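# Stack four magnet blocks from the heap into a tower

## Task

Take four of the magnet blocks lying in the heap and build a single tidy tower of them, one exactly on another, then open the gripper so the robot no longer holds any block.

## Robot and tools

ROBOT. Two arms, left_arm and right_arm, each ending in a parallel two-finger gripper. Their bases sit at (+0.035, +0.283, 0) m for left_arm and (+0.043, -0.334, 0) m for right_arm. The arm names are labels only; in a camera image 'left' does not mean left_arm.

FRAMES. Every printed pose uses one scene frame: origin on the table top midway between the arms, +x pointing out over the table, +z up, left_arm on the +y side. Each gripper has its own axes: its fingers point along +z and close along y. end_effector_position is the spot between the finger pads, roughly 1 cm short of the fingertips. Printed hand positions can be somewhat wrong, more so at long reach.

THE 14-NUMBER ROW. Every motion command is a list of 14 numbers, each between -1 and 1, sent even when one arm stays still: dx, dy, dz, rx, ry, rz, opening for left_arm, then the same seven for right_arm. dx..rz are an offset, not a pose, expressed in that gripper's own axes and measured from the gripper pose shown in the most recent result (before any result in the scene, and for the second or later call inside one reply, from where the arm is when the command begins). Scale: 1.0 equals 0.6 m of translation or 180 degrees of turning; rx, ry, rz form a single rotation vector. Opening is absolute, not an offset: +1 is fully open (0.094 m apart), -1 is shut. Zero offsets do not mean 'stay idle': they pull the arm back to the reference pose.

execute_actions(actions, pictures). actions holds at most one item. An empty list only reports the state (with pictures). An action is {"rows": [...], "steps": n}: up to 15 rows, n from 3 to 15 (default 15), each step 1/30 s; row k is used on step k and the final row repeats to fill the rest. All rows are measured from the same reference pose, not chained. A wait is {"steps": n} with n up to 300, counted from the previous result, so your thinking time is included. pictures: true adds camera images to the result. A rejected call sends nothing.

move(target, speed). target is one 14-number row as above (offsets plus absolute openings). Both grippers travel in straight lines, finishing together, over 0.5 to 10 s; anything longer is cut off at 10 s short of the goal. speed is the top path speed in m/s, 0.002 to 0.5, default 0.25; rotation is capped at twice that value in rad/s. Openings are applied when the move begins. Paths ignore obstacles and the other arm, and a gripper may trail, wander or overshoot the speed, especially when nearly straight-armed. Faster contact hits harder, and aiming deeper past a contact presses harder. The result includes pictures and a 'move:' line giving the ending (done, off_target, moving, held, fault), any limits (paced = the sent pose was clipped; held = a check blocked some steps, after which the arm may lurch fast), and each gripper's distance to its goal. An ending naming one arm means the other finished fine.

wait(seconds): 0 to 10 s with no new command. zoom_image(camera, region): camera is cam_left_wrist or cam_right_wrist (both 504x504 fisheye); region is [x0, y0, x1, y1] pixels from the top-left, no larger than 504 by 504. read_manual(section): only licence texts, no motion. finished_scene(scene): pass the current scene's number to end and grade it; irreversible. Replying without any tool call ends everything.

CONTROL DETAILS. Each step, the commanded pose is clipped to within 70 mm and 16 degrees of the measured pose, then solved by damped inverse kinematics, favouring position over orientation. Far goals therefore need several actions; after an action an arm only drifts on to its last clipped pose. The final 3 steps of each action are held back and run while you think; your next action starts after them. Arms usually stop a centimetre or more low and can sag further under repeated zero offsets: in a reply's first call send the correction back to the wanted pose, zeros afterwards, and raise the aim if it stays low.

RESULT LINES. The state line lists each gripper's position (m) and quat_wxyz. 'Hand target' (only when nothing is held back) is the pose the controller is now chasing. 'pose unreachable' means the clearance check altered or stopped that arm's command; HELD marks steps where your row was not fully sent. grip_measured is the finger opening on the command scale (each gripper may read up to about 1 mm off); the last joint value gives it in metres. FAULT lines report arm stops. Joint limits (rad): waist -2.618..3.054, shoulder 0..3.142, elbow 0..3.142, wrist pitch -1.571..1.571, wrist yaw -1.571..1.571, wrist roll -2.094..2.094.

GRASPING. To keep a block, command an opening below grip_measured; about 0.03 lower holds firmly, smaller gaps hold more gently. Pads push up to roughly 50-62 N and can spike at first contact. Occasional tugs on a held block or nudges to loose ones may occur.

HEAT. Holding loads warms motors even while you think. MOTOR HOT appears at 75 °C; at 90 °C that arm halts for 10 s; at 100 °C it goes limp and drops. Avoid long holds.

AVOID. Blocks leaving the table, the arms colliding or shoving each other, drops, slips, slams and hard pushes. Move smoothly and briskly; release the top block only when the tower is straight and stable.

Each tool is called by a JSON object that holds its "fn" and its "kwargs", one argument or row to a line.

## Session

{"fn": "execute_actions", "kwargs": {
  "actions": []
}}

Scene clock: 0.00 s of 5800.00 s.
left_arm: end_effector_position=(+0.2571, +0.4942, +0.2032) grip_measured=+1.000 end_effector_quat_wxyz=(-0.110, +0.329, +0.913, +0.216) | right_arm: end_effector_position=(+0.6609, +0.0124, +0.1142) grip_measured=+1.000 end_effector_quat_wxyz=(+0.342, +0.154, +0.871, +0.317)
Joint positions: left_arm=[ 0.625  1.51   1.459 -1.328 -0.452  1.234  0.094] | right_arm=[ 0.503  2.638  2.432 -0.396 -0.066  0.878  0.094]
Joint velocities: left_arm=[-0.002 -0.002 -0.002  0.022  0.007 -0.022  0.   ] | right_arm=[ 0.012  0.007 -0.002  0.051 -0.022  0.022  0.   ]
Hand target (left_arm): +0.257, +0.494, +0.207; -0.106, +0.326, +0.913, +0.220
Hand target (right_arm): +0.663, +0.013, +0.130; +0.354, +0.150, +0.865, +0.323
camera_calibration (this result's frames):
cam_left_wrist: T_world_to_cam=[[-0.424335, -0.809595, -0.405581, 0.584729], [-0.741385, 0.0534635, 0.668946, 0.052204], [-0.519892, 0.584549, -0.622908, 0.090137], [0, 0, 0, 1]] pos_world=[0.333686, 0.417913, 0.25838]
cam_right_wrist: T_world_to_cam=[[-0.103452, -0.782689, -0.613756, 0.140837], [-0.978347, 0.191289, -0.0790341, 0.686261], [0.179264, 0.592289, -0.78553, 0.0910242], [0, 0, 0, 1]] pos_world=[0.669654, -0.0749552, 0.21218]

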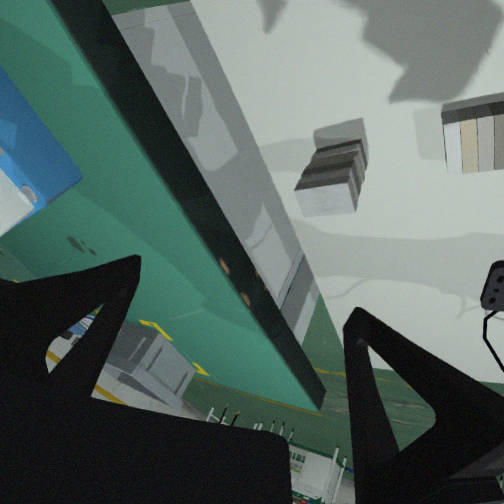

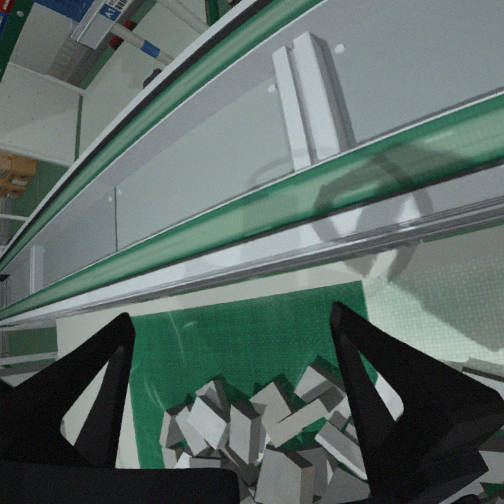

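{"fn": "move", "kwargs": {
  "target": [0,0,0,0,0,0,1, 0.221,-0.129,-0.434,0.211,0.228,-0.103,1],
  "speed": 0.3
}}

Scene clock: 2.57 s of 5800.00 s.
left_arm: end_effector_position=(+0.2571, +0.4942, +0.2032) grip_measured=+1.000 end_effector_quat_wxyz=(-0.110, +0.329, +0.913, +0.216) | right_arm: end_effector_position=(+0.3808, -0.0919, +0.1341) grip_measured=+1.000 end_effector_quat_wxyz=(-0.013, +0.012, +1.000, +0.009)
Joint positions: left_arm=[ 0.625  1.51   1.459 -1.328 -0.452  1.234  0.094] | right_arm=[ 0.617  2.177  2.123 -1.529 -0.031  0.63   0.094]
Joint velocities: left_arm=[ 0.017 -0.012 -0.002 -0.037  0.007 -0.051  0.   ] | right_arm=[-0.002 -0.007 -0.022 -0.051 -0.066 -0.037  0.   ]
Hand target (left_arm): +0.257, +0.494, +0.203; -0.110, +0.329, +0.913, +0.216
Hand target (right_arm): +0.377, -0.095, +0.142; -0.004, +0.005, +1.000, +0.004
Off the commanded pose (left_arm): 0.000 m, 0 deg.
Off the commanded pose (right_arm): 0.012 m, 2 deg.
Kept back: nothing.
move: off_target (right_arm)
camera_calibration (this result's frames):
cam_left_wrist: T_world_to_cam=[[-0.424335, -0.809595, -0.405581, 0.584729], [-0.741385, 0.0534635, 0.668946, 0.052204], [-0.519892, 0.584549, -0.622908, 0.090137], [0, 0, 0, 1]] pos_world=[0.333686, 0.417913, 0.25838]
cam_right_wrist: T_world_to_cam=[[-0.0211511, -0.998131, 0.0573298, -0.0986908], [-0.819299, 0.0501677, 0.571168, 0.273003], [-0.572976, -0.0348895, -0.818829, 0.451953], [0, 0, 0, 1]] pos_world=[0.480542, -0.0964339, 0.2198]

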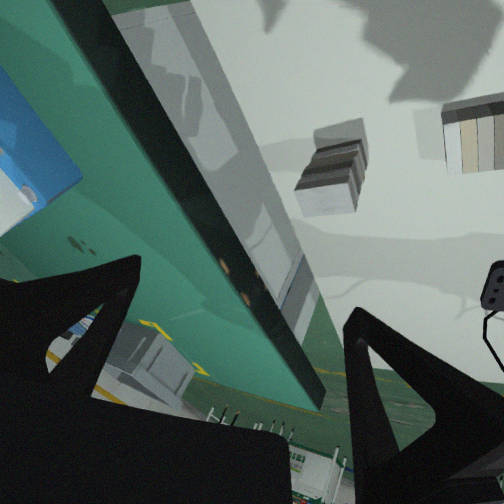

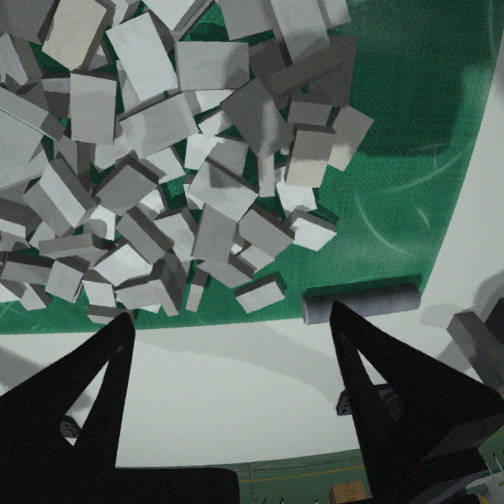

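{"fn": "zoom_image", "kwargs": {
  "camera": "cam_right_wrist",
  "region": [150,20,450,320]
}}

Region (150, 20, 450, 320) of cam_right_wrist's 504x504 image, scaled by 1.680, with more detail than that image has.

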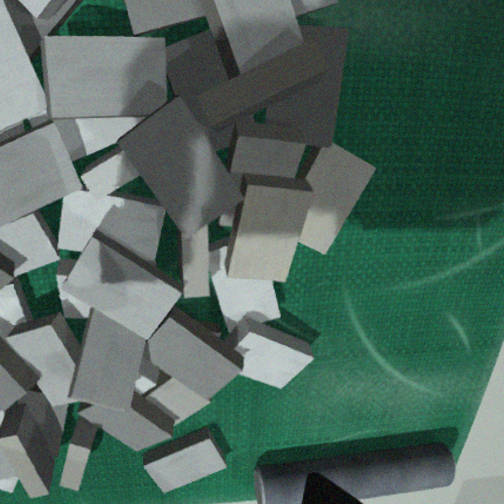

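{"fn": "move", "kwargs": {
  "target": [0,0,0,0,0,0,1, -0.083,-0.09,0.115,0.006,-0.012,0.037,-0.22]
}}

{"fn": "zoom_image", "kwargs": {
  "camera": "cam_right_wrist",
  "region": [130,180,330,380]
}}

Scene clock: 3.97 s of 5800.00 s.
left_arm: end_effector_position=(+0.2571, +0.4942, +0.2032) grip_measured=+1.000 end_effector_quat_wxyz=(-0.110, +0.329, +0.913, +0.216) | right_arm: end_effector_position=(+0.4263, -0.1456, +0.0641) grip_measured=-0.218 end_effector_quat_wxyz=(-0.003, +0.075, +0.997, +0.003)
Joint positions: left_arm=[ 0.625  1.51   1.459 -1.328 -0.452  1.234  0.094] | right_arm=[ 0.461  2.203  1.887 -1.257 -0.009  0.601  0.037]
Joint velocities: left_arm=[-0.017  0.002 -0.002 -0.051  0.022 -0.066  0.   ] | right_arm=[-0.007  0.002  0.002  0.037  0.037  0.037 -0.001]
Hand target (left_arm): +0.257, +0.494, +0.203; -0.110, +0.329, +0.913, +0.216
Hand target (right_arm): +0.428, -0.146, +0.064; +0.005, +0.070, +0.998, -0.000
Off the commanded pose (left_arm): 0.000 m, 0 deg.
Off the commanded pose (right_arm): 0.002 m, 1 deg.
Kept back: nothing.
move: done
camera_calibration (this result's frames):
cam_left_wrist: T_world_to_cam=[[-0.424335, -0.809595, -0.405581, 0.584729], [-0.741385, 0.0534635, 0.668946, 0.052204], [-0.519892, 0.584549, -0.622908, 0.090137], [0, 0, 0, 1]] pos_world=[0.333686, 0.417913, 0.25838]
cam_right_wrist: T_world_to_cam=[[-0.148044, -0.986556, 0.0692108, -0.0922316], [-0.816471, 0.161412, 0.554366, 0.369], [-0.558084, 0.0255619, -0.82939, 0.421909], [0, 0, 0, 1]] pos_world=[0.523084, -0.161337, 0.151749]

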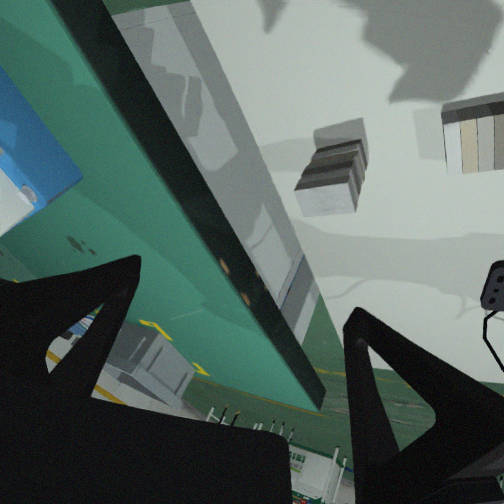

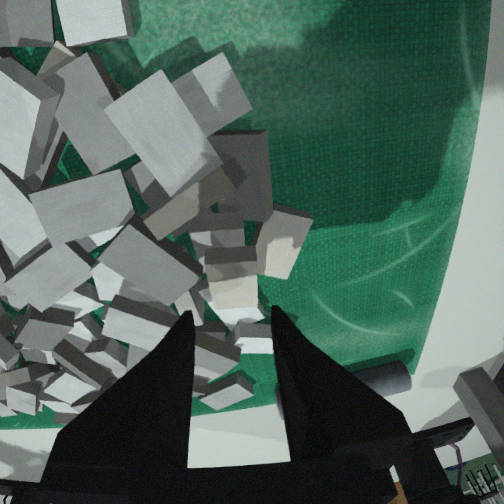

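Region (130, 180, 330, 380) of cam_right_wrist's 504x504 image, scaled by 2.520, with more detail than that image has.

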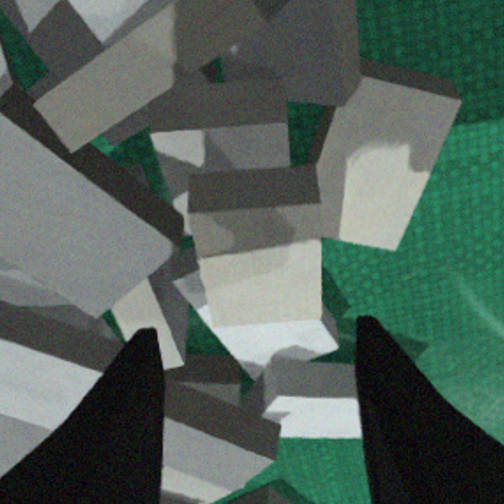

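{"fn": "move", "kwargs": {
  "target": [0,0,0,0,0,0,1, 0.014,0,0.064,0,0,0,-0.34],
  "speed": 0.06
}}

{"fn": "zoom_image", "kwargs": {
  "camera": "cam_right_wrist",
  "region": [130,220,330,420]
}}

Scene clock: 5.27 s of 5800.00 s.
left_arm: end_effector_position=(+0.2571, +0.4942, +0.2032) grip_measured=+1.000 end_effector_quat_wxyz=(-0.110, +0.329, +0.913, +0.216) | right_arm: end_effector_position=(+0.4168, -0.1441, +0.0286) grip_measured=-0.338 end_effector_quat_wxyz=(-0.010, +0.074, +0.997, +0.009)
Joint positions: left_arm=[ 0.625  1.51   1.459 -1.328 -0.452  1.234  0.094] | right_arm=[ 0.467  2.198  1.737 -1.118 -0.026  0.604  0.031]
Joint velocities: left_arm=[-0.012 -0.007 -0.002  0.022 -0.066 -0.007  0.   ] | right_arm=[-0.002 -0.012  0.002 -0.066  0.007  0.007  0.   ]
Hand target (left_arm): +0.257, +0.494, +0.203; -0.110, +0.329, +0.913, +0.216
Hand target (right_arm): +0.418, -0.144, +0.026; -0.004, +0.075, +0.997, +0.003
Off the commanded pose (left_arm): 0.000 m, 0 deg.
Off the commanded pose (right_arm): 0.003 m, 1 deg.
Kept back: nothing.
move: done
camera_calibration (this result's frames):
cam_left_wrist: T_world_to_cam=[[-0.424335, -0.809595, -0.405581, 0.584729], [-0.741385, 0.0534635, 0.668946, 0.052204], [-0.519892, 0.584549, -0.622908, 0.090137], [0, 0, 0, 1]] pos_world=[0.333686, 0.417913, 0.25838]
cam_right_wrist: T_world_to_cam=[[-0.144702, -0.987715, 0.0589945, -0.090961], [-0.809936, 0.152484, 0.56635, 0.376335], [-0.568388, 0.0341702, -0.822051, 0.39251], [0, 0, 0, 1]] pos_world=[0.514742, -0.160641, 0.114892]

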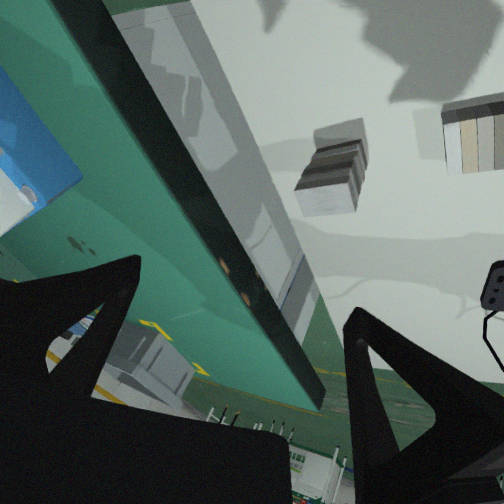

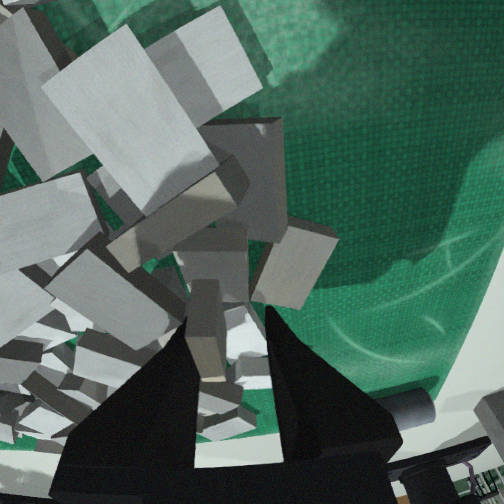

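Region (130, 220, 330, 420) of cam_right_wrist's 504x504 image, scaled by 2.520, with more detail than that image has.

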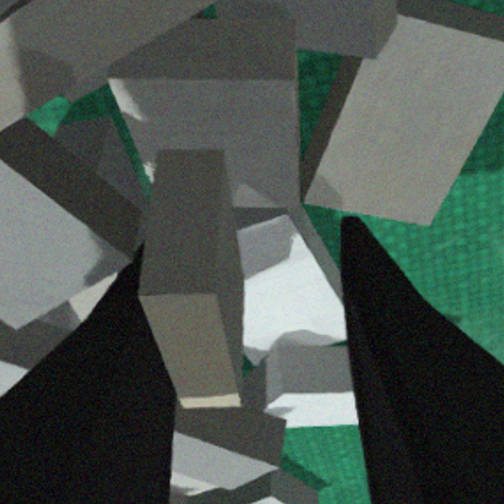

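{"fn": "move", "kwargs": {
  "target": [0,0,0,0,0,0,1, -0.012,0,-0.075,0,-0.012,0,-0.34],
  "speed": 0.1
}}

{"fn": "move", "kwargs": {
  "target": [0,0,0,0,0,0,1, -0.035,-0.052,0.01,0,-0.008,0.1,-0.3],
  "speed": 0.2
}}

{"fn": "zoom_image", "kwargs": {
  "camera": "cam_right_wrist",
  "region": [130,180,330,380]
}}

Scene clock: 6.50 s of 5800.00 s.
left_arm: end_effector_position=(+0.2571, +0.4942, +0.2032) grip_measured=+1.000 end_effector_quat_wxyz=(-0.110, +0.329, +0.913, +0.216) | right_arm: end_effector_position=(+0.4165, -0.1449, +0.0592) grip_measured=-0.338 end_effector_quat_wxyz=(-0.012, +0.074, +0.997, +0.006)
Joint positions: left_arm=[ 0.625  1.51   1.459 -1.328 -0.452  1.234  0.094] | right_arm=[ 0.467  2.181  1.832 -1.236 -0.022  0.605  0.031]
Joint velocities: left_arm=[ 0.007  0.007 -0.007  0.066  0.051  0.022  0.   ] | right_arm=[ 0.017  0.007  0.007  0.007 -0.037 -0.022  0.   ]
Hand target (left_arm): +0.257, +0.494, +0.203; -0.110, +0.329, +0.913, +0.216
Hand target (right_arm): +0.424, -0.146, +0.073; +0.009, +0.074, +0.997, +0.008
Off the commanded pose (left_arm): 0.000 m, 0 deg.
Off the commanded pose (right_arm): 0.017 m, 2 deg.
Kept back: nothing.
move: off_target (right_arm)
camera_calibration (this result's frames):
cam_left_wrist: T_world_to_cam=[[-0.424335, -0.809595, -0.405581, 0.584729], [-0.741385, 0.0534635, 0.668946, 0.052204], [-0.519892, 0.584549, -0.622908, 0.090137], [0, 0, 0, 1]] pos_world=[0.333686, 0.417913, 0.25838]
cam_right_wrist: T_world_to_cam=[[-0.144771, -0.987295, 0.0654956, -0.0939326], [-0.807437, 0.156139, 0.568916, 0.358252], [-0.571915, 0.0294791, -0.819783, 0.418104], [0, 0, 0, 1]] pos_world=[0.514787, -0.161002, 0.145091]

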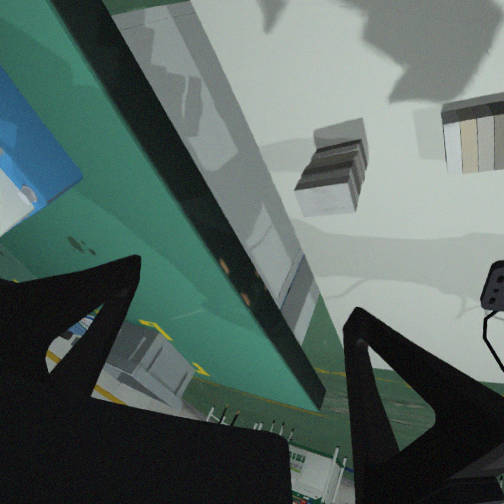

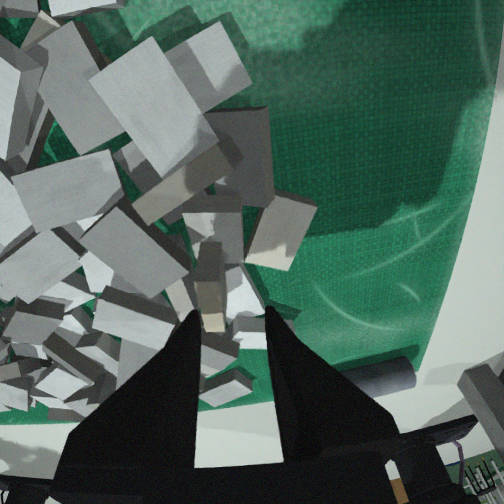

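Scene clock: 7.87 s of 5800.00 s.
left_arm: end_effector_position=(+0.2571, +0.4942, +0.2032) grip_measured=+1.000 end_effector_quat_wxyz=(-0.110, +0.329, +0.913, +0.216) | right_arm: end_effector_position=(+0.4299, -0.1742, +0.0505) grip_measured=-0.302 end_effector_quat_wxyz=(-0.011, +0.223, +0.975, +0.007)
Joint positions: left_arm=[ 0.625  1.51   1.459 -1.328 -0.452  1.234  0.094] | right_arm=[ 0.39   2.181  1.797 -1.198 -0.024  0.829  0.033]
Joint velocities: left_arm=[ 0.007 -0.007 -0.007 -0.022  0.037 -0.007  0.   ] | right_arm=[-0.027 -0.012 -0.017  0.051  0.022  0.051  0.001]
Hand target (left_arm): +0.257, +0.494, +0.203; -0.110, +0.329, +0.913, +0.216
Hand target (right_arm): +0.433, -0.178, +0.053; -0.000, +0.229, +0.973, +0.004
Off the commanded pose (left_arm): 0.000 m, 0 deg.
Off the commanded pose (right_arm): 0.006 m, 1 deg.
Kept back: nothing.
move: done
camera_calibration (this result's frames):
cam_left_wrist: T_world_to_cam=[[-0.424335, -0.809595, -0.405581, 0.584729], [-0.741385, 0.0534635, 0.668946, 0.052204], [-0.519892, 0.584549, -0.622908, 0.090137], [0, 0, 0, 1]] pos_world=[0.333686, 0.417913, 0.25838]
cam_right_wrist: T_world_to_cam=[[-0.431896, -0.899422, 0.0671243, 0.0182725], [-0.7241, 0.390153, 0.568735, 0.38357], [-0.537722, 0.19703, -0.819777, 0.434009], [0, 0, 0, 1]] pos_world=[0.519011, -0.218729, 0.136414]

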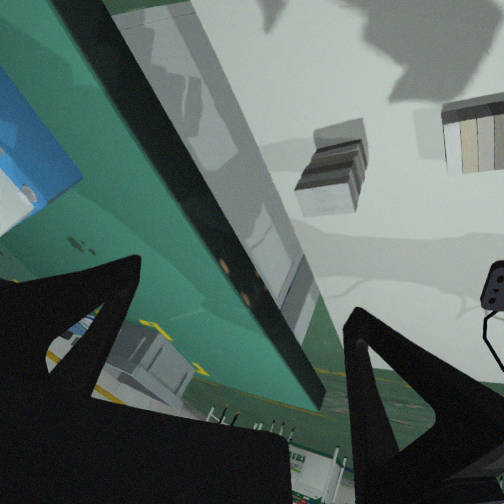

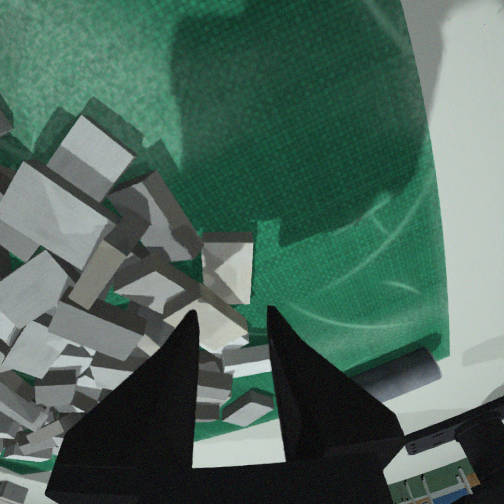

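Region (130, 180, 330, 380) of cam_right_wrist's 504x504 image, scaled by 2.520, with more detail than that image has.

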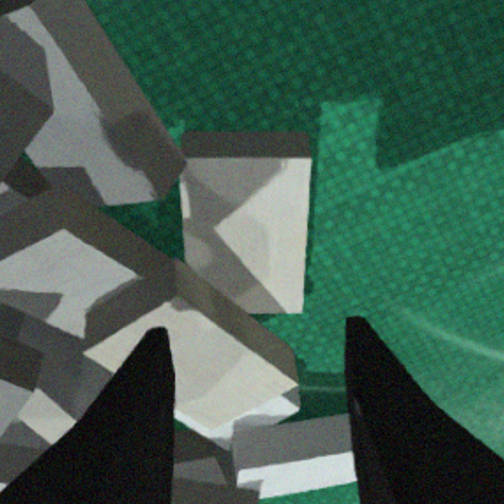

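{"fn": "move", "kwargs": {
  "target": [0,0,0,0,0,0,1, 0.046,0.039,-0.012,0,-0.008,-0.23,-0.24],
  "speed": 0.3
}}

{"fn": "zoom_image", "kwargs": {
  "camera": "cam_right_wrist",
  "region": [130,180,330,380]
}}

Scene clock: 9.87 s of 5800.00 s.
left_arm: end_effector_position=(+0.2571, +0.4942, +0.2032) grip_measured=+1.000 end_effector_quat_wxyz=(-0.110, +0.329, +0.913, +0.216) | right_arm: end_effector_position=(+0.4156, -0.1427, +0.0505) grip_measured=-0.242 end_effector_quat_wxyz=(-0.008, -0.127, +0.992, +0.010)
Joint positions: left_arm=[ 0.625  1.51   1.459 -1.328 -0.452  1.234  0.094] | right_arm=[ 0.472  2.181  1.797 -1.196 -0.024  0.207  0.036]
Joint velocities: left_arm=[-0.007  0.022 -0.017 -0.007  0.081  0.022  0.   ] | right_arm=[-0.022 -0.007 -0.007 -0.037  0.007 -0.051 -0.   ]
Hand target (left_arm): +0.257, +0.494, +0.203; -0.110, +0.329, +0.913, +0.216
Hand target (right_arm): +0.415, -0.142, +0.058; +0.003, -0.136, +0.991, +0.007
Off the commanded pose (left_arm): 0.000 m, 0 deg.
Off the commanded pose (right_arm): 0.008 m, 2 deg.
Kept back: nothing.
move: done
camera_calibration (this result's frames):
cam_left_wrist: T_world_to_cam=[[-0.424335, -0.809595, -0.405581, 0.584729], [-0.741385, 0.0534635, 0.668946, 0.052204], [-0.519892, 0.584549, -0.622908, 0.090137], [0, 0, 0, 1]] pos_world=[0.333686, 0.417913, 0.25838]
cam_right_wrist: T_world_to_cam=[[0.253287, -0.965877, 0.0541075, -0.253132], [-0.808229, -0.180547, 0.560507, 0.314866], [-0.531612, -0.185701, -0.82638, 0.36329], [0, 0, 0, 1]] pos_world=[0.511728, -0.120183, 0.137428]

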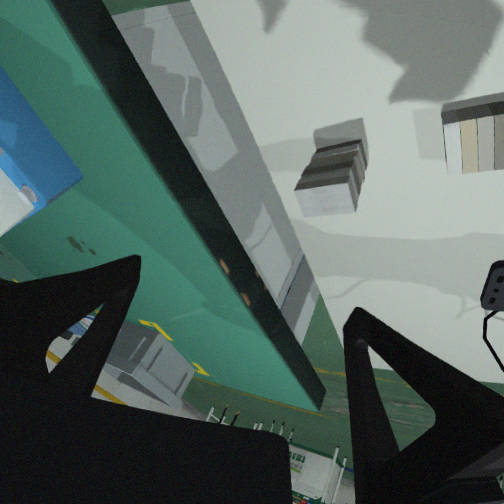

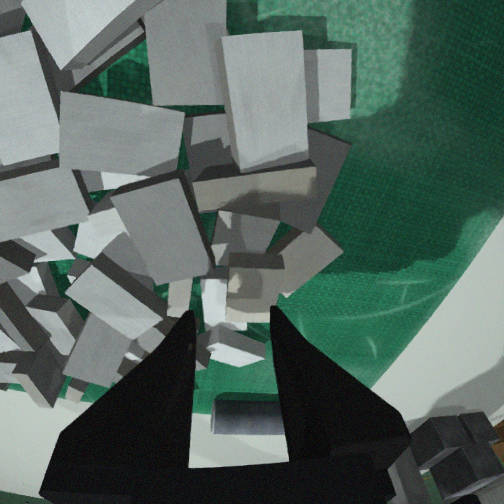

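Region (130, 180, 330, 380) of cam_right_wrist's 504x504 image, scaled by 2.520, with more detail than that image has.

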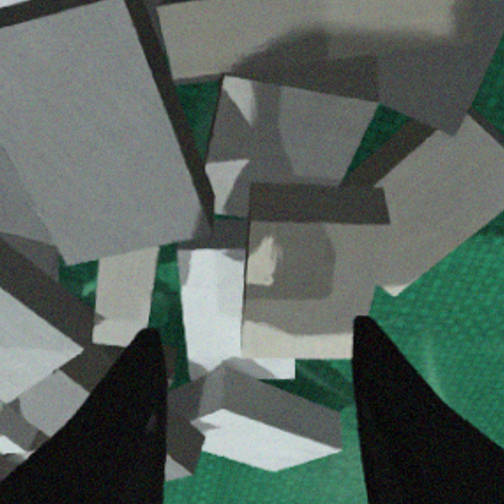

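{"fn": "move", "kwargs": {
  "target": [0,0,0,0,0,0,1, 0.006,-0.026,-0.004,0,0,0.02,-0.2],
  "speed": 0.08
}}

{"fn": "move", "kwargs": {
  "target": [0,0,0,0,0,0,1, -0.003,0,0.025,0.004,-0.005,0,-0.2],
  "speed": 0.06
}}

Scene clock: 10.87 s of 5800.00 s.
left_arm: end_effector_position=(+0.2571, +0.4942, +0.2032) grip_measured=+1.000 end_effector_quat_wxyz=(-0.110, +0.329, +0.913, +0.216) | right_arm: end_effector_position=(+0.4137, -0.1563, +0.0438) grip_measured=-0.202 end_effector_quat_wxyz=(-0.021, -0.103, +0.994, +0.005)
Joint positions: left_arm=[ 0.625  1.51   1.459 -1.328 -0.452  1.234  0.094] | right_arm=[ 0.445  2.181  1.77  -1.196 -0.024  0.228  0.038]
Joint velocities: left_arm=[-0.012 -0.017  0.012 -0.081  0.022 -0.007  0.   ] | right_arm=[ 0.002 -0.007 -0.002 -0.051  0.007  0.037 -0.001]
Hand target (left_arm): +0.257, +0.494, +0.203; -0.110, +0.329, +0.913, +0.216
Hand target (right_arm): +0.416, -0.159, +0.053; -0.009, -0.096, +0.995, +0.010
Off the commanded pose (left_arm): 0.000 m, 0 deg.
Off the commanded pose (right_arm): 0.009 m, 2 deg.
Kept back: nothing.
move: done
camera_calibration (this result's frames):
cam_left_wrist: T_world_to_cam=[[-0.424335, -0.809595, -0.405581, 0.584729], [-0.741385, 0.0534635, 0.668946, 0.052204], [-0.519892, 0.584549, -0.622908, 0.090137], [0, 0, 0, 1]] pos_world=[0.333686, 0.417913, 0.25838]
cam_right_wrist: T_world_to_cam=[[0.208003, -0.976264, 0.0603672, -0.248537], [-0.801925, -0.13487, 0.582001, 0.318228], [-0.560045, -0.169468, -0.810944, 0.36787], [0, 0, 0, 1]] pos_world=[0.512915, -0.137376, 0.128116]

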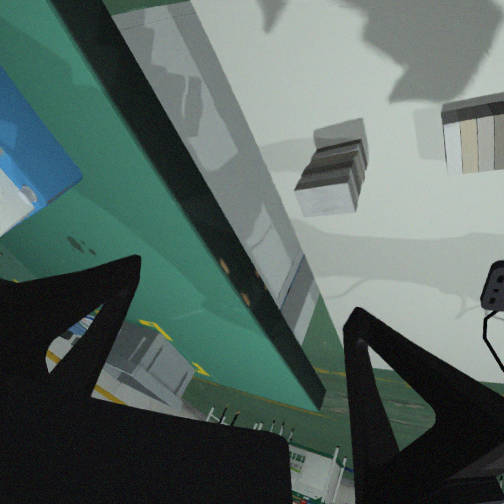

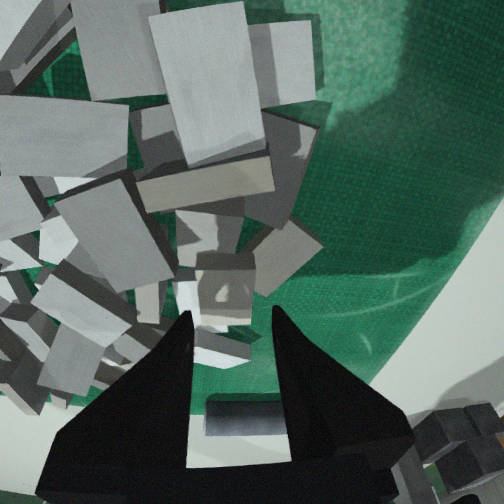

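Scene clock: 11.73 s of 5800.00 s.
left_arm: end_effector_position=(+0.2571, +0.4942, +0.2032) grip_measured=+1.000 end_effector_quat_wxyz=(-0.110, +0.329, +0.913, +0.216) | right_arm: end_effector_position=(+0.4146, -0.1561, +0.0334) grip_measured=-0.202 end_effector_quat_wxyz=(-0.015, -0.103, +0.995, +0.007)
Joint positions: left_arm=[ 0.625  1.51   1.459 -1.328 -0.452  1.234  0.094] | right_arm=[ 0.445  2.181  1.728 -1.143 -0.023  0.228  0.038]
Joint velocities: left_arm=[-0.002 -0.022 -0.012 -0.066  0.037 -0.037  0.   ] | right_arm=[-0.012  0.002 -0.007 -0.037 -0.037  0.007  0.001]
Hand target (left_arm): +0.257, +0.494, +0.203; -0.110, +0.329, +0.913, +0.216
Hand target (right_arm): +0.415, -0.156, +0.029; -0.013, -0.103, +0.995, -0.000
Off the commanded pose (left_arm): 0.000 m, 0 deg.
Off the commanded pose (right_arm): 0.005 m, 1 deg.
Kept back: nothing.
move: done
camera_calibration (this result's frames):
cam_left_wrist: T_world_to_cam=[[-0.424335, -0.809595, -0.405581, 0.584729], [-0.741385, 0.0534635, 0.668946, 0.052204], [-0.519892, 0.584549, -0.622908, 0.090137], [0, 0, 0, 1]] pos_world=[0.333686, 0.417913, 0.25838]
cam_right_wrist: T_world_to_cam=[[0.207389, -0.976482, 0.058929, -0.247652], [-0.808192, -0.137083, 0.572743, 0.327541], [-0.551195, -0.166406, -0.817614, 0.356982], [0, 0, 0, 1]] pos_world=[0.512843, -0.137523, 0.11887]

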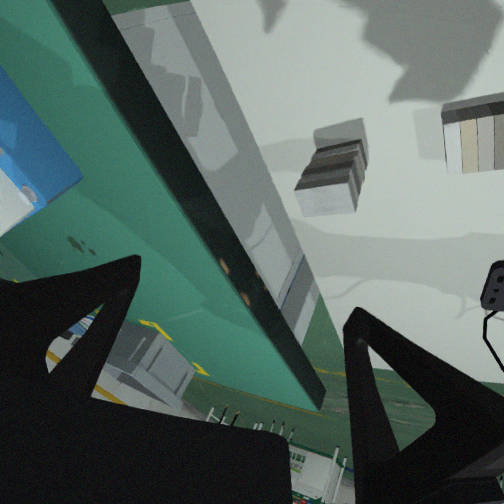

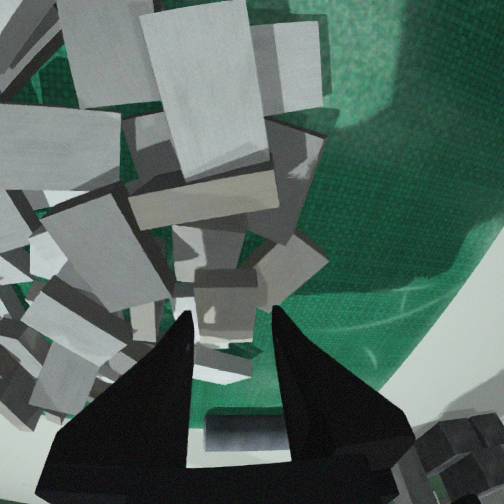

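{"fn": "move", "kwargs": {
  "target": [0,0,0,0,0,0,1, -0.003,0.003,0.022,0,-0.006,0,-0.16],
  "speed": 0.04
}}

{"fn": "move", "kwargs": {
  "target": [0,0,0,0,0,0,1, 0,0,0,0,0,0,-0.51]
}}

{"fn": "move", "kwargs": {
  "target": [0,0,0,0,0,0,1, -0.01,0,-0.06,0,-0.016,0,-0.51],
  "speed": 0.1
}}

Scene clock: 12.67 s of 5800.00 s.
left_arm: end_effector_position=(+0.2571, +0.4942, +0.2032) grip_measured=+1.000 end_effector_quat_wxyz=(-0.110, +0.329, +0.913, +0.216) | right_arm: end_effector_position=(+0.4141, -0.1564, +0.0244) grip_measured=-0.162 end_effector_quat_wxyz=(-0.012, -0.103, +0.995, +0.008)
Joint positions: left_arm=[ 0.625  1.51   1.459 -1.328 -0.452  1.234  0.094] | right_arm=[ 0.445  2.181  1.692 -1.1   -0.022  0.228  0.039]
Joint velocities: left_arm=[-0.007 -0.002  0.002 -0.007 -0.022 -0.007  0.   ] | right_arm=[ 0.002 -0.007  0.002  0.037  0.007  0.037 -0.   ]
Hand target (left_arm): +0.257, +0.494, +0.203; -0.110, +0.329, +0.913, +0.216
Hand target (right_arm): +0.416, -0.154, +0.020; -0.006, -0.104, +0.995, +0.007
Off the commanded pose (left_arm): 0.000 m, 0 deg.
Off the commanded pose (right_arm): 0.005 m, 1 deg.
Kept back: nothing.
move: done
camera_calibration (this result's frames):
cam_left_wrist: T_world_to_cam=[[-0.424335, -0.809595, -0.405581, 0.584729], [-0.741385, 0.0534635, 0.668946, 0.052204], [-0.519892, 0.584549, -0.622908, 0.090137], [0, 0, 0, 1]] pos_world=[0.333686, 0.417913, 0.25838]
cam_right_wrist: T_world_to_cam=[[0.207044, -0.97662, 0.057851, -0.247151], [-0.811635, -0.13845, 0.567521, 0.333669], [-0.546242, -0.164456, -0.821324, 0.347662], [0, 0, 0, 1]] pos_world=[0.511896, -0.138001, 0.110478]

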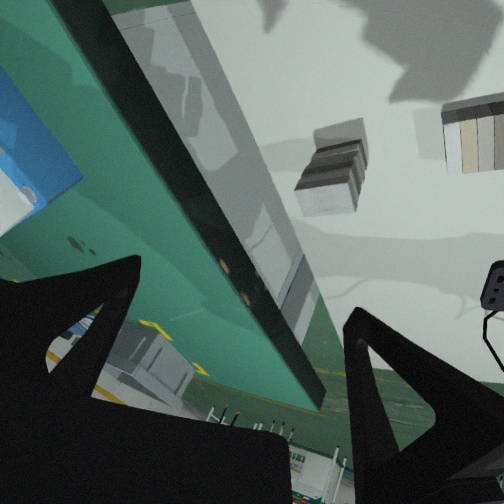

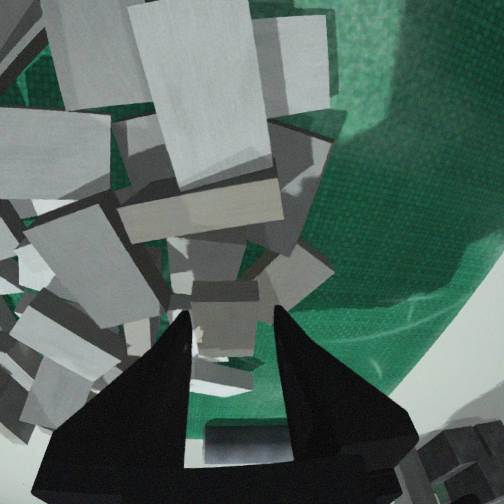

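Scene clock: 13.17 s of 5800.00 s.
left_arm: end_effector_position=(+0.2571, +0.4942, +0.2032) grip_measured=+1.000 end_effector_quat_wxyz=(-0.110, +0.329, +0.913, +0.216) | right_arm: end_effector_position=(+0.4141, -0.1564, +0.0244) grip_measured=-0.471 end_effector_quat_wxyz=(-0.012, -0.103, +0.995, +0.007)
Joint positions: left_arm=[ 0.625  1.51   1.459 -1.328 -0.452  1.234  0.094] | right_arm=[ 0.445  2.181  1.692 -1.1   -0.022  0.228  0.025]
Joint velocities: left_arm=[ 0.002 -0.007 -0.002  0.007 -0.022 -0.007  0.   ] | right_arm=[-0.002 -0.012  0.002  0.022  0.022  0.037 -0.   ]
Hand target (left_arm): +0.257, +0.494, +0.203; -0.110, +0.329, +0.913, +0.216
Hand target (right_arm): +0.414, -0.156, +0.024; -0.012, -0.103, +0.995, +0.008
Off the commanded pose (left_arm): 0.000 m, 0 deg.
Off the commanded pose (right_arm): 0.000 m, 0 deg.
Kept back: nothing.
move: done
camera_calibration (this result's frames):
cam_left_wrist: T_world_to_cam=[[-0.424335, -0.809595, -0.405581, 0.584729], [-0.741385, 0.0534635, 0.668946, 0.052204], [-0.519892, 0.584549, -0.622908, 0.090137], [0, 0, 0, 1]] pos_world=[0.333686, 0.417913, 0.25838]
cam_right_wrist: T_world_to_cam=[[0.207064, -0.97661, 0.0579363, -0.247181], [-0.811439, -0.138359, 0.567824, 0.333518], [-0.546526, -0.164588, -0.821109, 0.347702], [0, 0, 0, 1]] pos_world=[0.51184, -0.138027, 0.110443]

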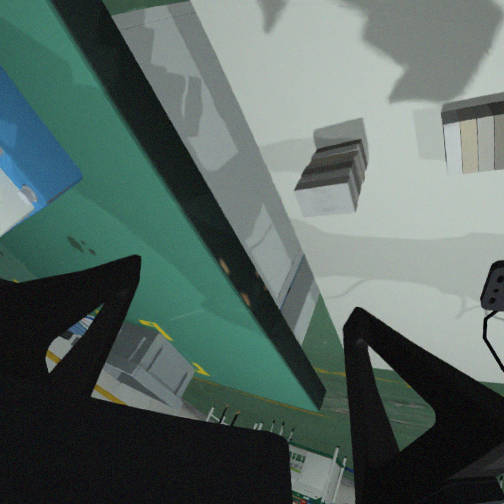

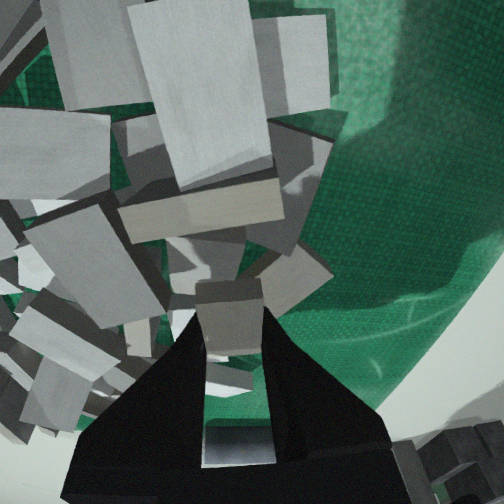

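Scene clock: 14.03 s of 5800.00 s.
left_arm: end_effector_position=(+0.2571, +0.4942, +0.2032) grip_measured=+1.000 end_effector_quat_wxyz=(-0.110, +0.329, +0.913, +0.216) | right_arm: end_effector_position=(+0.4119, -0.1574, +0.0435) grip_measured=-0.471 end_effector_quat_wxyz=(-0.011, -0.103, +0.995, +0.008)
Joint positions: left_arm=[ 0.625  1.51   1.459 -1.328 -0.452  1.234  0.094] | right_arm=[ 0.445  2.151  1.721 -1.156 -0.022  0.228  0.025]
Joint velocities: left_arm=[-0.017 -0.017  0.007  0.007 -0.007 -0.022  0.   ] | right_arm=[-0.012 -0.007  0.012  0.066  0.037  0.051 -0.   ]
Hand target (left_arm): +0.257, +0.494, +0.203; -0.110, +0.329, +0.913, +0.216
Hand target (right_arm): +0.420, -0.155, +0.060; +0.013, -0.103, +0.995, +0.010
Off the commanded pose (left_arm): 0.000 m, 0 deg.
Off the commanded pose (right_arm): 0.019 m, 3 deg.
Kept back: nothing.
move: off_target (right_arm)
camera_calibration (this result's frames):
cam_left_wrist: T_world_to_cam=[[-0.424335, -0.809595, -0.405581, 0.584729], [-0.741385, 0.0534635, 0.668946, 0.052204], [-0.519892, 0.584549, -0.622908, 0.090137], [0, 0, 0, 1]] pos_world=[0.333686, 0.417913, 0.25838]
cam_right_wrist: T_world_to_cam=[[0.206865, -0.976703, 0.0570829, -0.248713], [-0.813398, -0.139269, 0.56479, 0.32159], [-0.543682, -0.163266, -0.823258, 0.36117], [0, 0, 0, 1]] pos_world=[0.509392, -0.139164, 0.129903]

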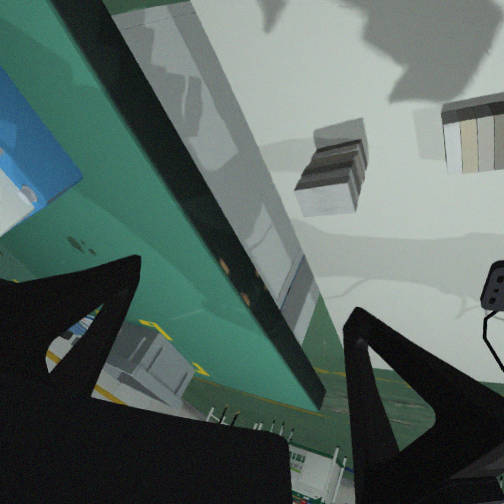

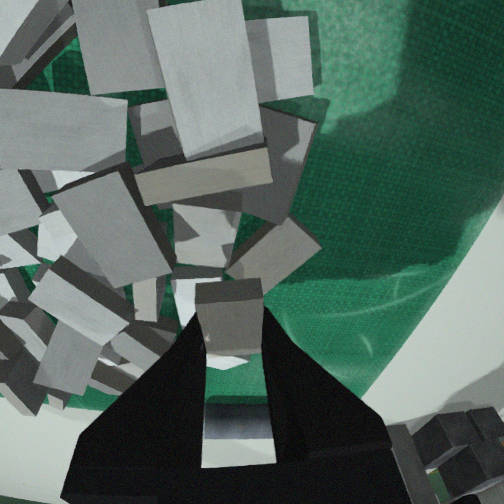

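{"fn": "move", "kwargs": {
  "target": [0,0,0,0,0,0,1, 0.092,-0.115,-0.008,0.004,-0.012,0.066,-0.51],
  "speed": 0.2
}}

{"fn": "move", "kwargs": {
  "target": [0,0,0,0,0,0,1, 0,0,0.048,0,0,0,-0.51],
  "speed": 0.05
}}

Scene clock: 15.40 s of 5800.00 s.
left_arm: end_effector_position=(+0.2571, +0.4942, +0.2032) grip_measured=+1.000 end_effector_quat_wxyz=(-0.110, +0.329, +0.913, +0.216) | right_arm: end_effector_position=(+0.3676, -0.2330, +0.0415) grip_measured=-0.470 end_effector_quat_wxyz=(-0.008, -0.005, +1.000, +0.005)
Joint positions: left_arm=[ 0.625  1.51   1.459 -1.328 -0.452  1.234  0.094] | right_arm=[ 0.302  1.893  1.333 -1.025 -0.013  0.282  0.025]
Joint velocities: left_arm=[-0.012  0.007 -0.002  0.125 -0.007  0.066  0.   ] | right_arm=[ 0.012 -0.017 -0.022 -0.022 -0.051  0.051 -0.   ]
Hand target (left_arm): +0.257, +0.494, +0.203; -0.110, +0.329, +0.913, +0.216
Hand target (right_arm): +0.371, -0.235, +0.047; +0.008, +0.000, +1.000, +0.004
Off the commanded pose (left_arm): 0.000 m, 0 deg.
Off the commanded pose (right_arm): 0.009 m, 2 deg.
Kept back: nothing.
move: done
camera_calibration (this result's frames):
cam_left_wrist: T_world_to_cam=[[-0.424335, -0.809595, -0.405581, 0.584729], [-0.741385, 0.0534635, 0.668946, 0.052204], [-0.519892, 0.584549, -0.622908, 0.090137], [0, 0, 0, 1]] pos_world=[0.333686, 0.417913, 0.25838]
cam_right_wrist: T_world_to_cam=[[0.0114227, -0.997744, 0.0661574, -0.246668], [-0.826632, 0.0278045, 0.562056, 0.320048], [-0.562627, -0.061108, -0.824449, 0.353977], [0, 0, 0, 1]] pos_world=[0.466537, -0.23338, 0.12827]

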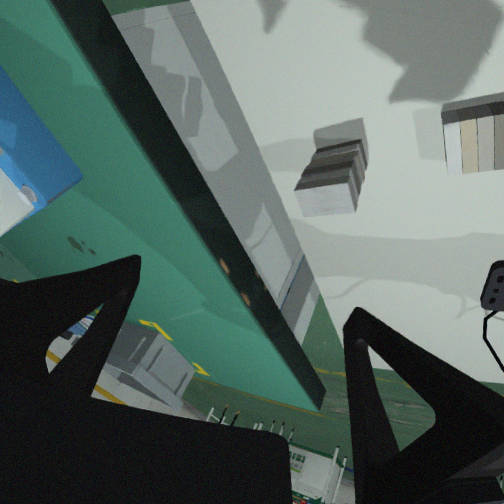

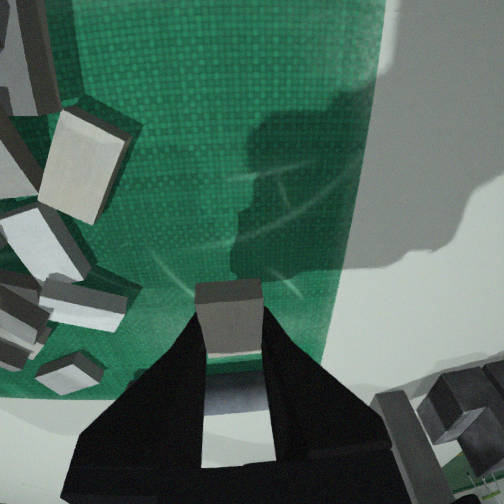

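Scene clock: 16.43 s of 5800.00 s.
left_arm: end_effector_position=(+0.2571, +0.4942, +0.2032) grip_measured=+1.000 end_effector_quat_wxyz=(-0.110, +0.329, +0.913, +0.216) | right_arm: end_effector_position=(+0.3664, -0.2333, +0.0147) grip_measured=-0.470 end_effector_quat_wxyz=(-0.012, -0.005, +1.000, +0.003)
Joint positions: left_arm=[ 0.625  1.51   1.459 -1.328 -0.452  1.234  0.094] | right_arm=[ 0.302  1.932  1.273 -0.933 -0.013  0.282  0.025]
Joint velocities: left_arm=[ 0.007  0.007  0.007 -0.022 -0.022  0.007  0.   ] | right_arm=[-0.007  0.007 -0.022 -0.007 -0.095  0.022 -0.   ]
Hand target (left_arm): +0.257, +0.494, +0.203; -0.110, +0.329, +0.913, +0.216
Hand target (right_arm): +0.368, -0.233, +0.013; -0.008, -0.005, +1.000, +0.004
Off the commanded pose (left_arm): 0.000 m, 0 deg.
Off the commanded pose (right_arm): 0.002 m, 0 deg.
Kept back: nothing.
move: done
camera_calibration (this result's frames):
cam_left_wrist: T_world_to_cam=[[-0.424335, -0.809595, -0.405581, 0.584729], [-0.741385, 0.0534635, 0.668946, 0.052204], [-0.519892, 0.584549, -0.622908, 0.090137], [0, 0, 0, 1]] pos_world=[0.333686, 0.417913, 0.25838]
cam_right_wrist: T_world_to_cam=[[0.0119387, -0.997589, 0.0683697, -0.245428], [-0.822296, 0.0291086, 0.568315, 0.332769], [-0.568935, -0.0630051, -0.819966, 0.332934], [0, 0, 0, 1]] pos_world=[0.465982, -0.233546, 0.100656]

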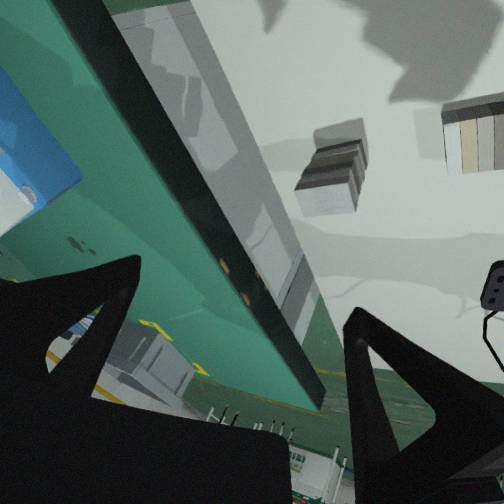

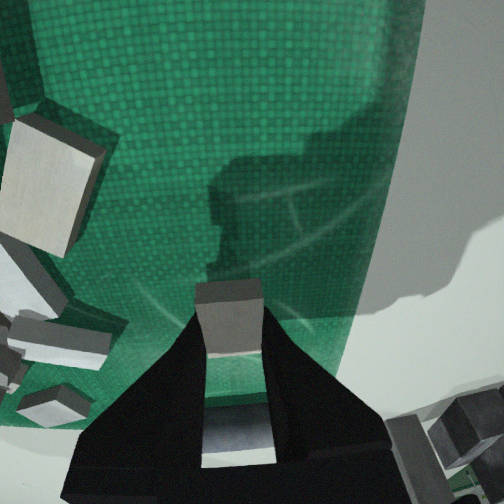

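{"fn": "move", "kwargs": {
  "target": [0,0,0,0,0,0,1, 0,0,0,0,0,0,-0.2]
}}

{"fn": "move", "kwargs": {
  "target": [0,0,0,0,0,0,1, -0.015,0,-0.085,0,-0.018,0,-0.2],
  "speed": 0.2
}}

{"fn": "move", "kwargs": {
  "target": [0,0,0,0,0,0,1, 0.138,0.207,-0.012,0,-0.008,0.355,-0.2],
  "speed": 0.35
}}

Scene clock: 17.37 s of 5800.00 s.
left_arm: end_effector_position=(+0.2571, +0.4942, +0.2032) grip_measured=+1.000 end_effector_quat_wxyz=(-0.110, +0.329, +0.913, +0.216) | right_arm: end_effector_position=(+0.3667, -0.2332, +0.0147) grip_measured=-0.202 end_effector_quat_wxyz=(-0.012, -0.005, +1.000, +0.004)
Joint positions: left_arm=[ 0.625  1.51   1.459 -1.328 -0.452  1.234  0.094] | right_arm=[ 0.302  1.932  1.273 -0.932 -0.013  0.282  0.038]
Joint velocities: left_arm=[-0.007 -0.012 -0.007  0.037 -0.007 -0.037  0.   ] | right_arm=[-0.007  0.007 -0.017 -0.051  0.007  0.007  0.   ]
Hand target (left_arm): +0.257, +0.494, +0.203; -0.110, +0.329, +0.913, +0.216
Hand target (right_arm): +0.366, -0.233, +0.015; -0.012, -0.005, +1.000, +0.003
Off the commanded pose (left_arm): 0.000 m, 0 deg.
Off the commanded pose (right_arm): 0.000 m, 0 deg.
Kept back: nothing.
move: done
camera_calibration (this result's frames):
cam_left_wrist: T_world_to_cam=[[-0.424335, -0.809595, -0.405581, 0.584729], [-0.741385, 0.0534635, 0.668946, 0.052204], [-0.519892, 0.584549, -0.622908, 0.090137], [0, 0, 0, 1]] pos_world=[0.333686, 0.417913, 0.25838]
cam_right_wrist: T_world_to_cam=[[0.011864, -0.997611, 0.0680539, -0.245323], [-0.822918, 0.0289214, 0.567423, 0.333192], [-0.568036, -0.0627347, -0.820609, 0.332832], [0, 0, 0, 1]] pos_world=[0.46616, -0.233493, 0.100759]

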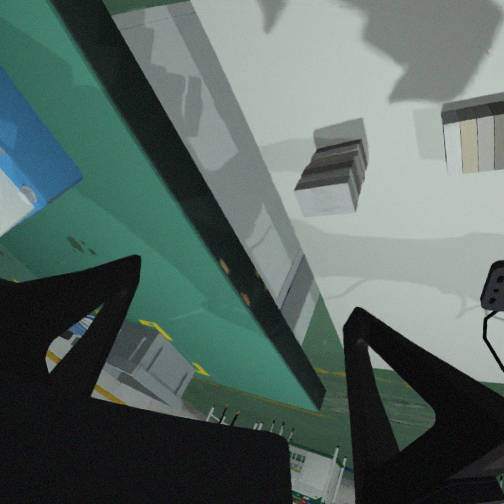

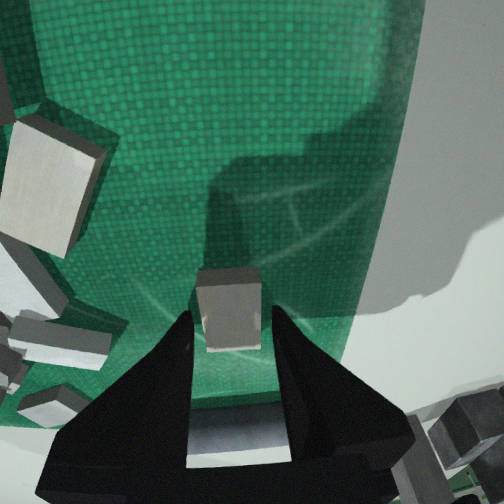

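Scene clock: 18.37 s of 5800.00 s.
left_arm: end_effector_position=(+0.2571, +0.4942, +0.2032) grip_measured=+1.000 end_effector_quat_wxyz=(-0.110, +0.329, +0.913, +0.216) | right_arm: end_effector_position=(+0.3692, -0.2327, +0.0549) grip_measured=-0.202 end_effector_quat_wxyz=(-0.000, -0.005, +1.000, +0.006)
Joint positions: left_arm=[ 0.625  1.51   1.459 -1.328 -0.452  1.234  0.094] | right_arm=[ 0.302  1.869  1.357 -1.056 -0.012  0.282  0.038]
Joint velocities: left_arm=[ 0.017  0.002  0.002  0.081 -0.081  0.037  0.   ] | right_arm=[ 0.002 -0.002  0.007  0.007  0.037 -0.007 -0.   ]
Hand target (left_arm): +0.257, +0.494, +0.203; -0.110, +0.329, +0.913, +0.216
Hand target (right_arm): +0.376, -0.233, +0.065; +0.017, -0.005, +1.000, +0.004
Off the commanded pose (left_arm): 0.000 m, 0 deg.
Off the commanded pose (right_arm): 0.013 m, 2 deg.
Kept back: nothing.
move: off_target (right_arm)
camera_calibration (this result's frames):
cam_left_wrist: T_world_to_cam=[[-0.424335, -0.809595, -0.405581, 0.584729], [-0.741385, 0.0534635, 0.668946, 0.052204], [-0.519892, 0.584549, -0.622908, 0.090137], [0, 0, 0, 1]] pos_world=[0.333686, 0.417913, 0.25838]
cam_right_wrist: T_world_to_cam=[[0.0103951, -0.997978, 0.0627115, -0.246813], [-0.83554, 0.0257842, 0.548824, 0.317311], [-0.549331, -0.0581031, -0.833582, 0.362205], [0, 0, 0, 1]] pos_world=[0.466662, -0.23345, 0.143258]

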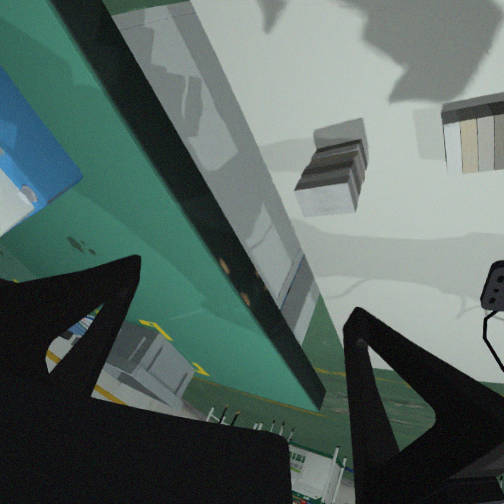

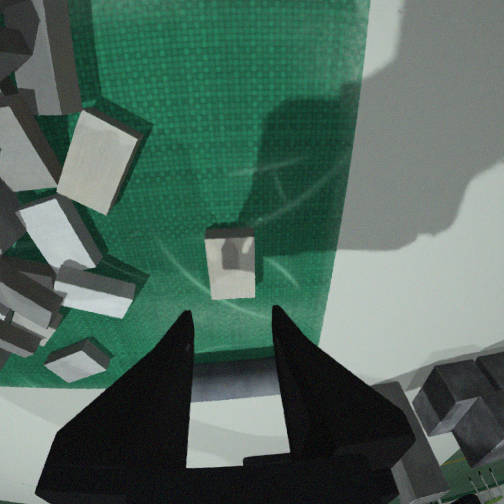

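Scene clock: 20.67 s of 5800.00 s.
left_arm: end_effector_position=(+0.2571, +0.4942, +0.2032) grip_measured=+1.000 end_effector_quat_wxyz=(-0.110, +0.329, +0.913, +0.216) | right_arm: end_effector_position=(+0.2827, -0.1129, +0.0540) grip_measured=-0.202 end_effector_quat_wxyz=(-0.005, +0.524, +0.851, -0.005)
Joint positions: left_arm=[ 0.625  1.51   1.459 -1.328 -0.452  1.234  0.094] | right_arm=[ 0.75   1.827  1.299 -1.054 -0.006  1.843  0.038]
Joint velocities: left_arm=[ 0.007 -0.012  0.002  0.037 -0.081 -0.007  0.   ] | right_arm=[-0.002  0.007  0.012 -0.066 -0.037  0.037 -0.   ]
Hand target (left_arm): +0.257, +0.494, +0.203; -0.110, +0.329, +0.913, +0.216
Hand target (right_arm): +0.286, -0.112, +0.061; +0.009, +0.525, +0.851, +0.001
Off the commanded pose (left_arm): 0.000 m, 0 deg.
Off the commanded pose (right_arm): 0.011 m, 2 deg.
Kept back: nothing.
move: off_target (right_arm)
camera_calibration (this result's frames):
cam_left_wrist: T_world_to_cam=[[-0.424335, -0.809595, -0.405581, 0.584729], [-0.741385, 0.0534635, 0.668946, 0.052204], [-0.519892, 0.584549, -0.622908, 0.090137], [0, 0, 0, 1]] pos_world=[0.333686, 0.417913, 0.25838]
cam_right_wrist: T_world_to_cam=[[-0.889265, -0.448873, 0.0878705, 0.188699], [-0.332459, 0.766269, 0.549821, 0.183812], [-0.314132, 0.459723, -0.830648, 0.312665], [0, 0, 0, 1]] pos_world=[0.327132, -0.199887, 0.14207]

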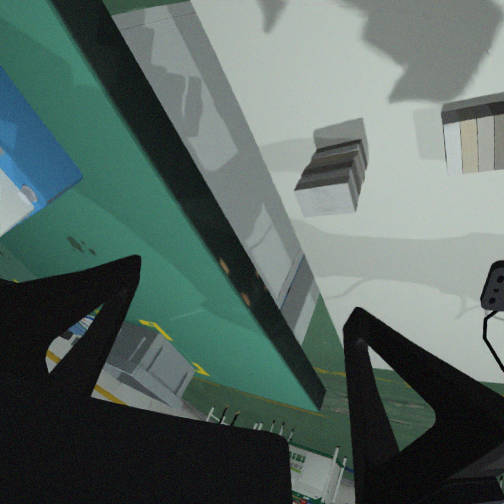

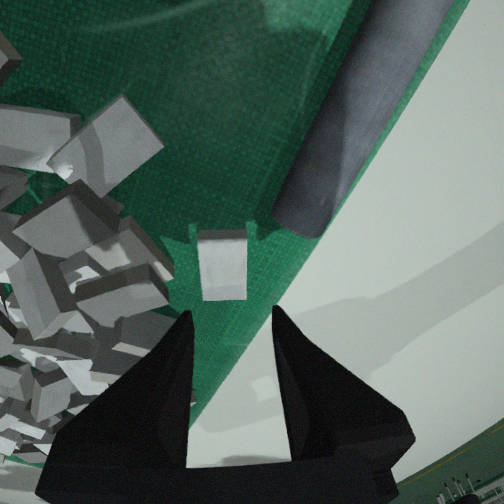

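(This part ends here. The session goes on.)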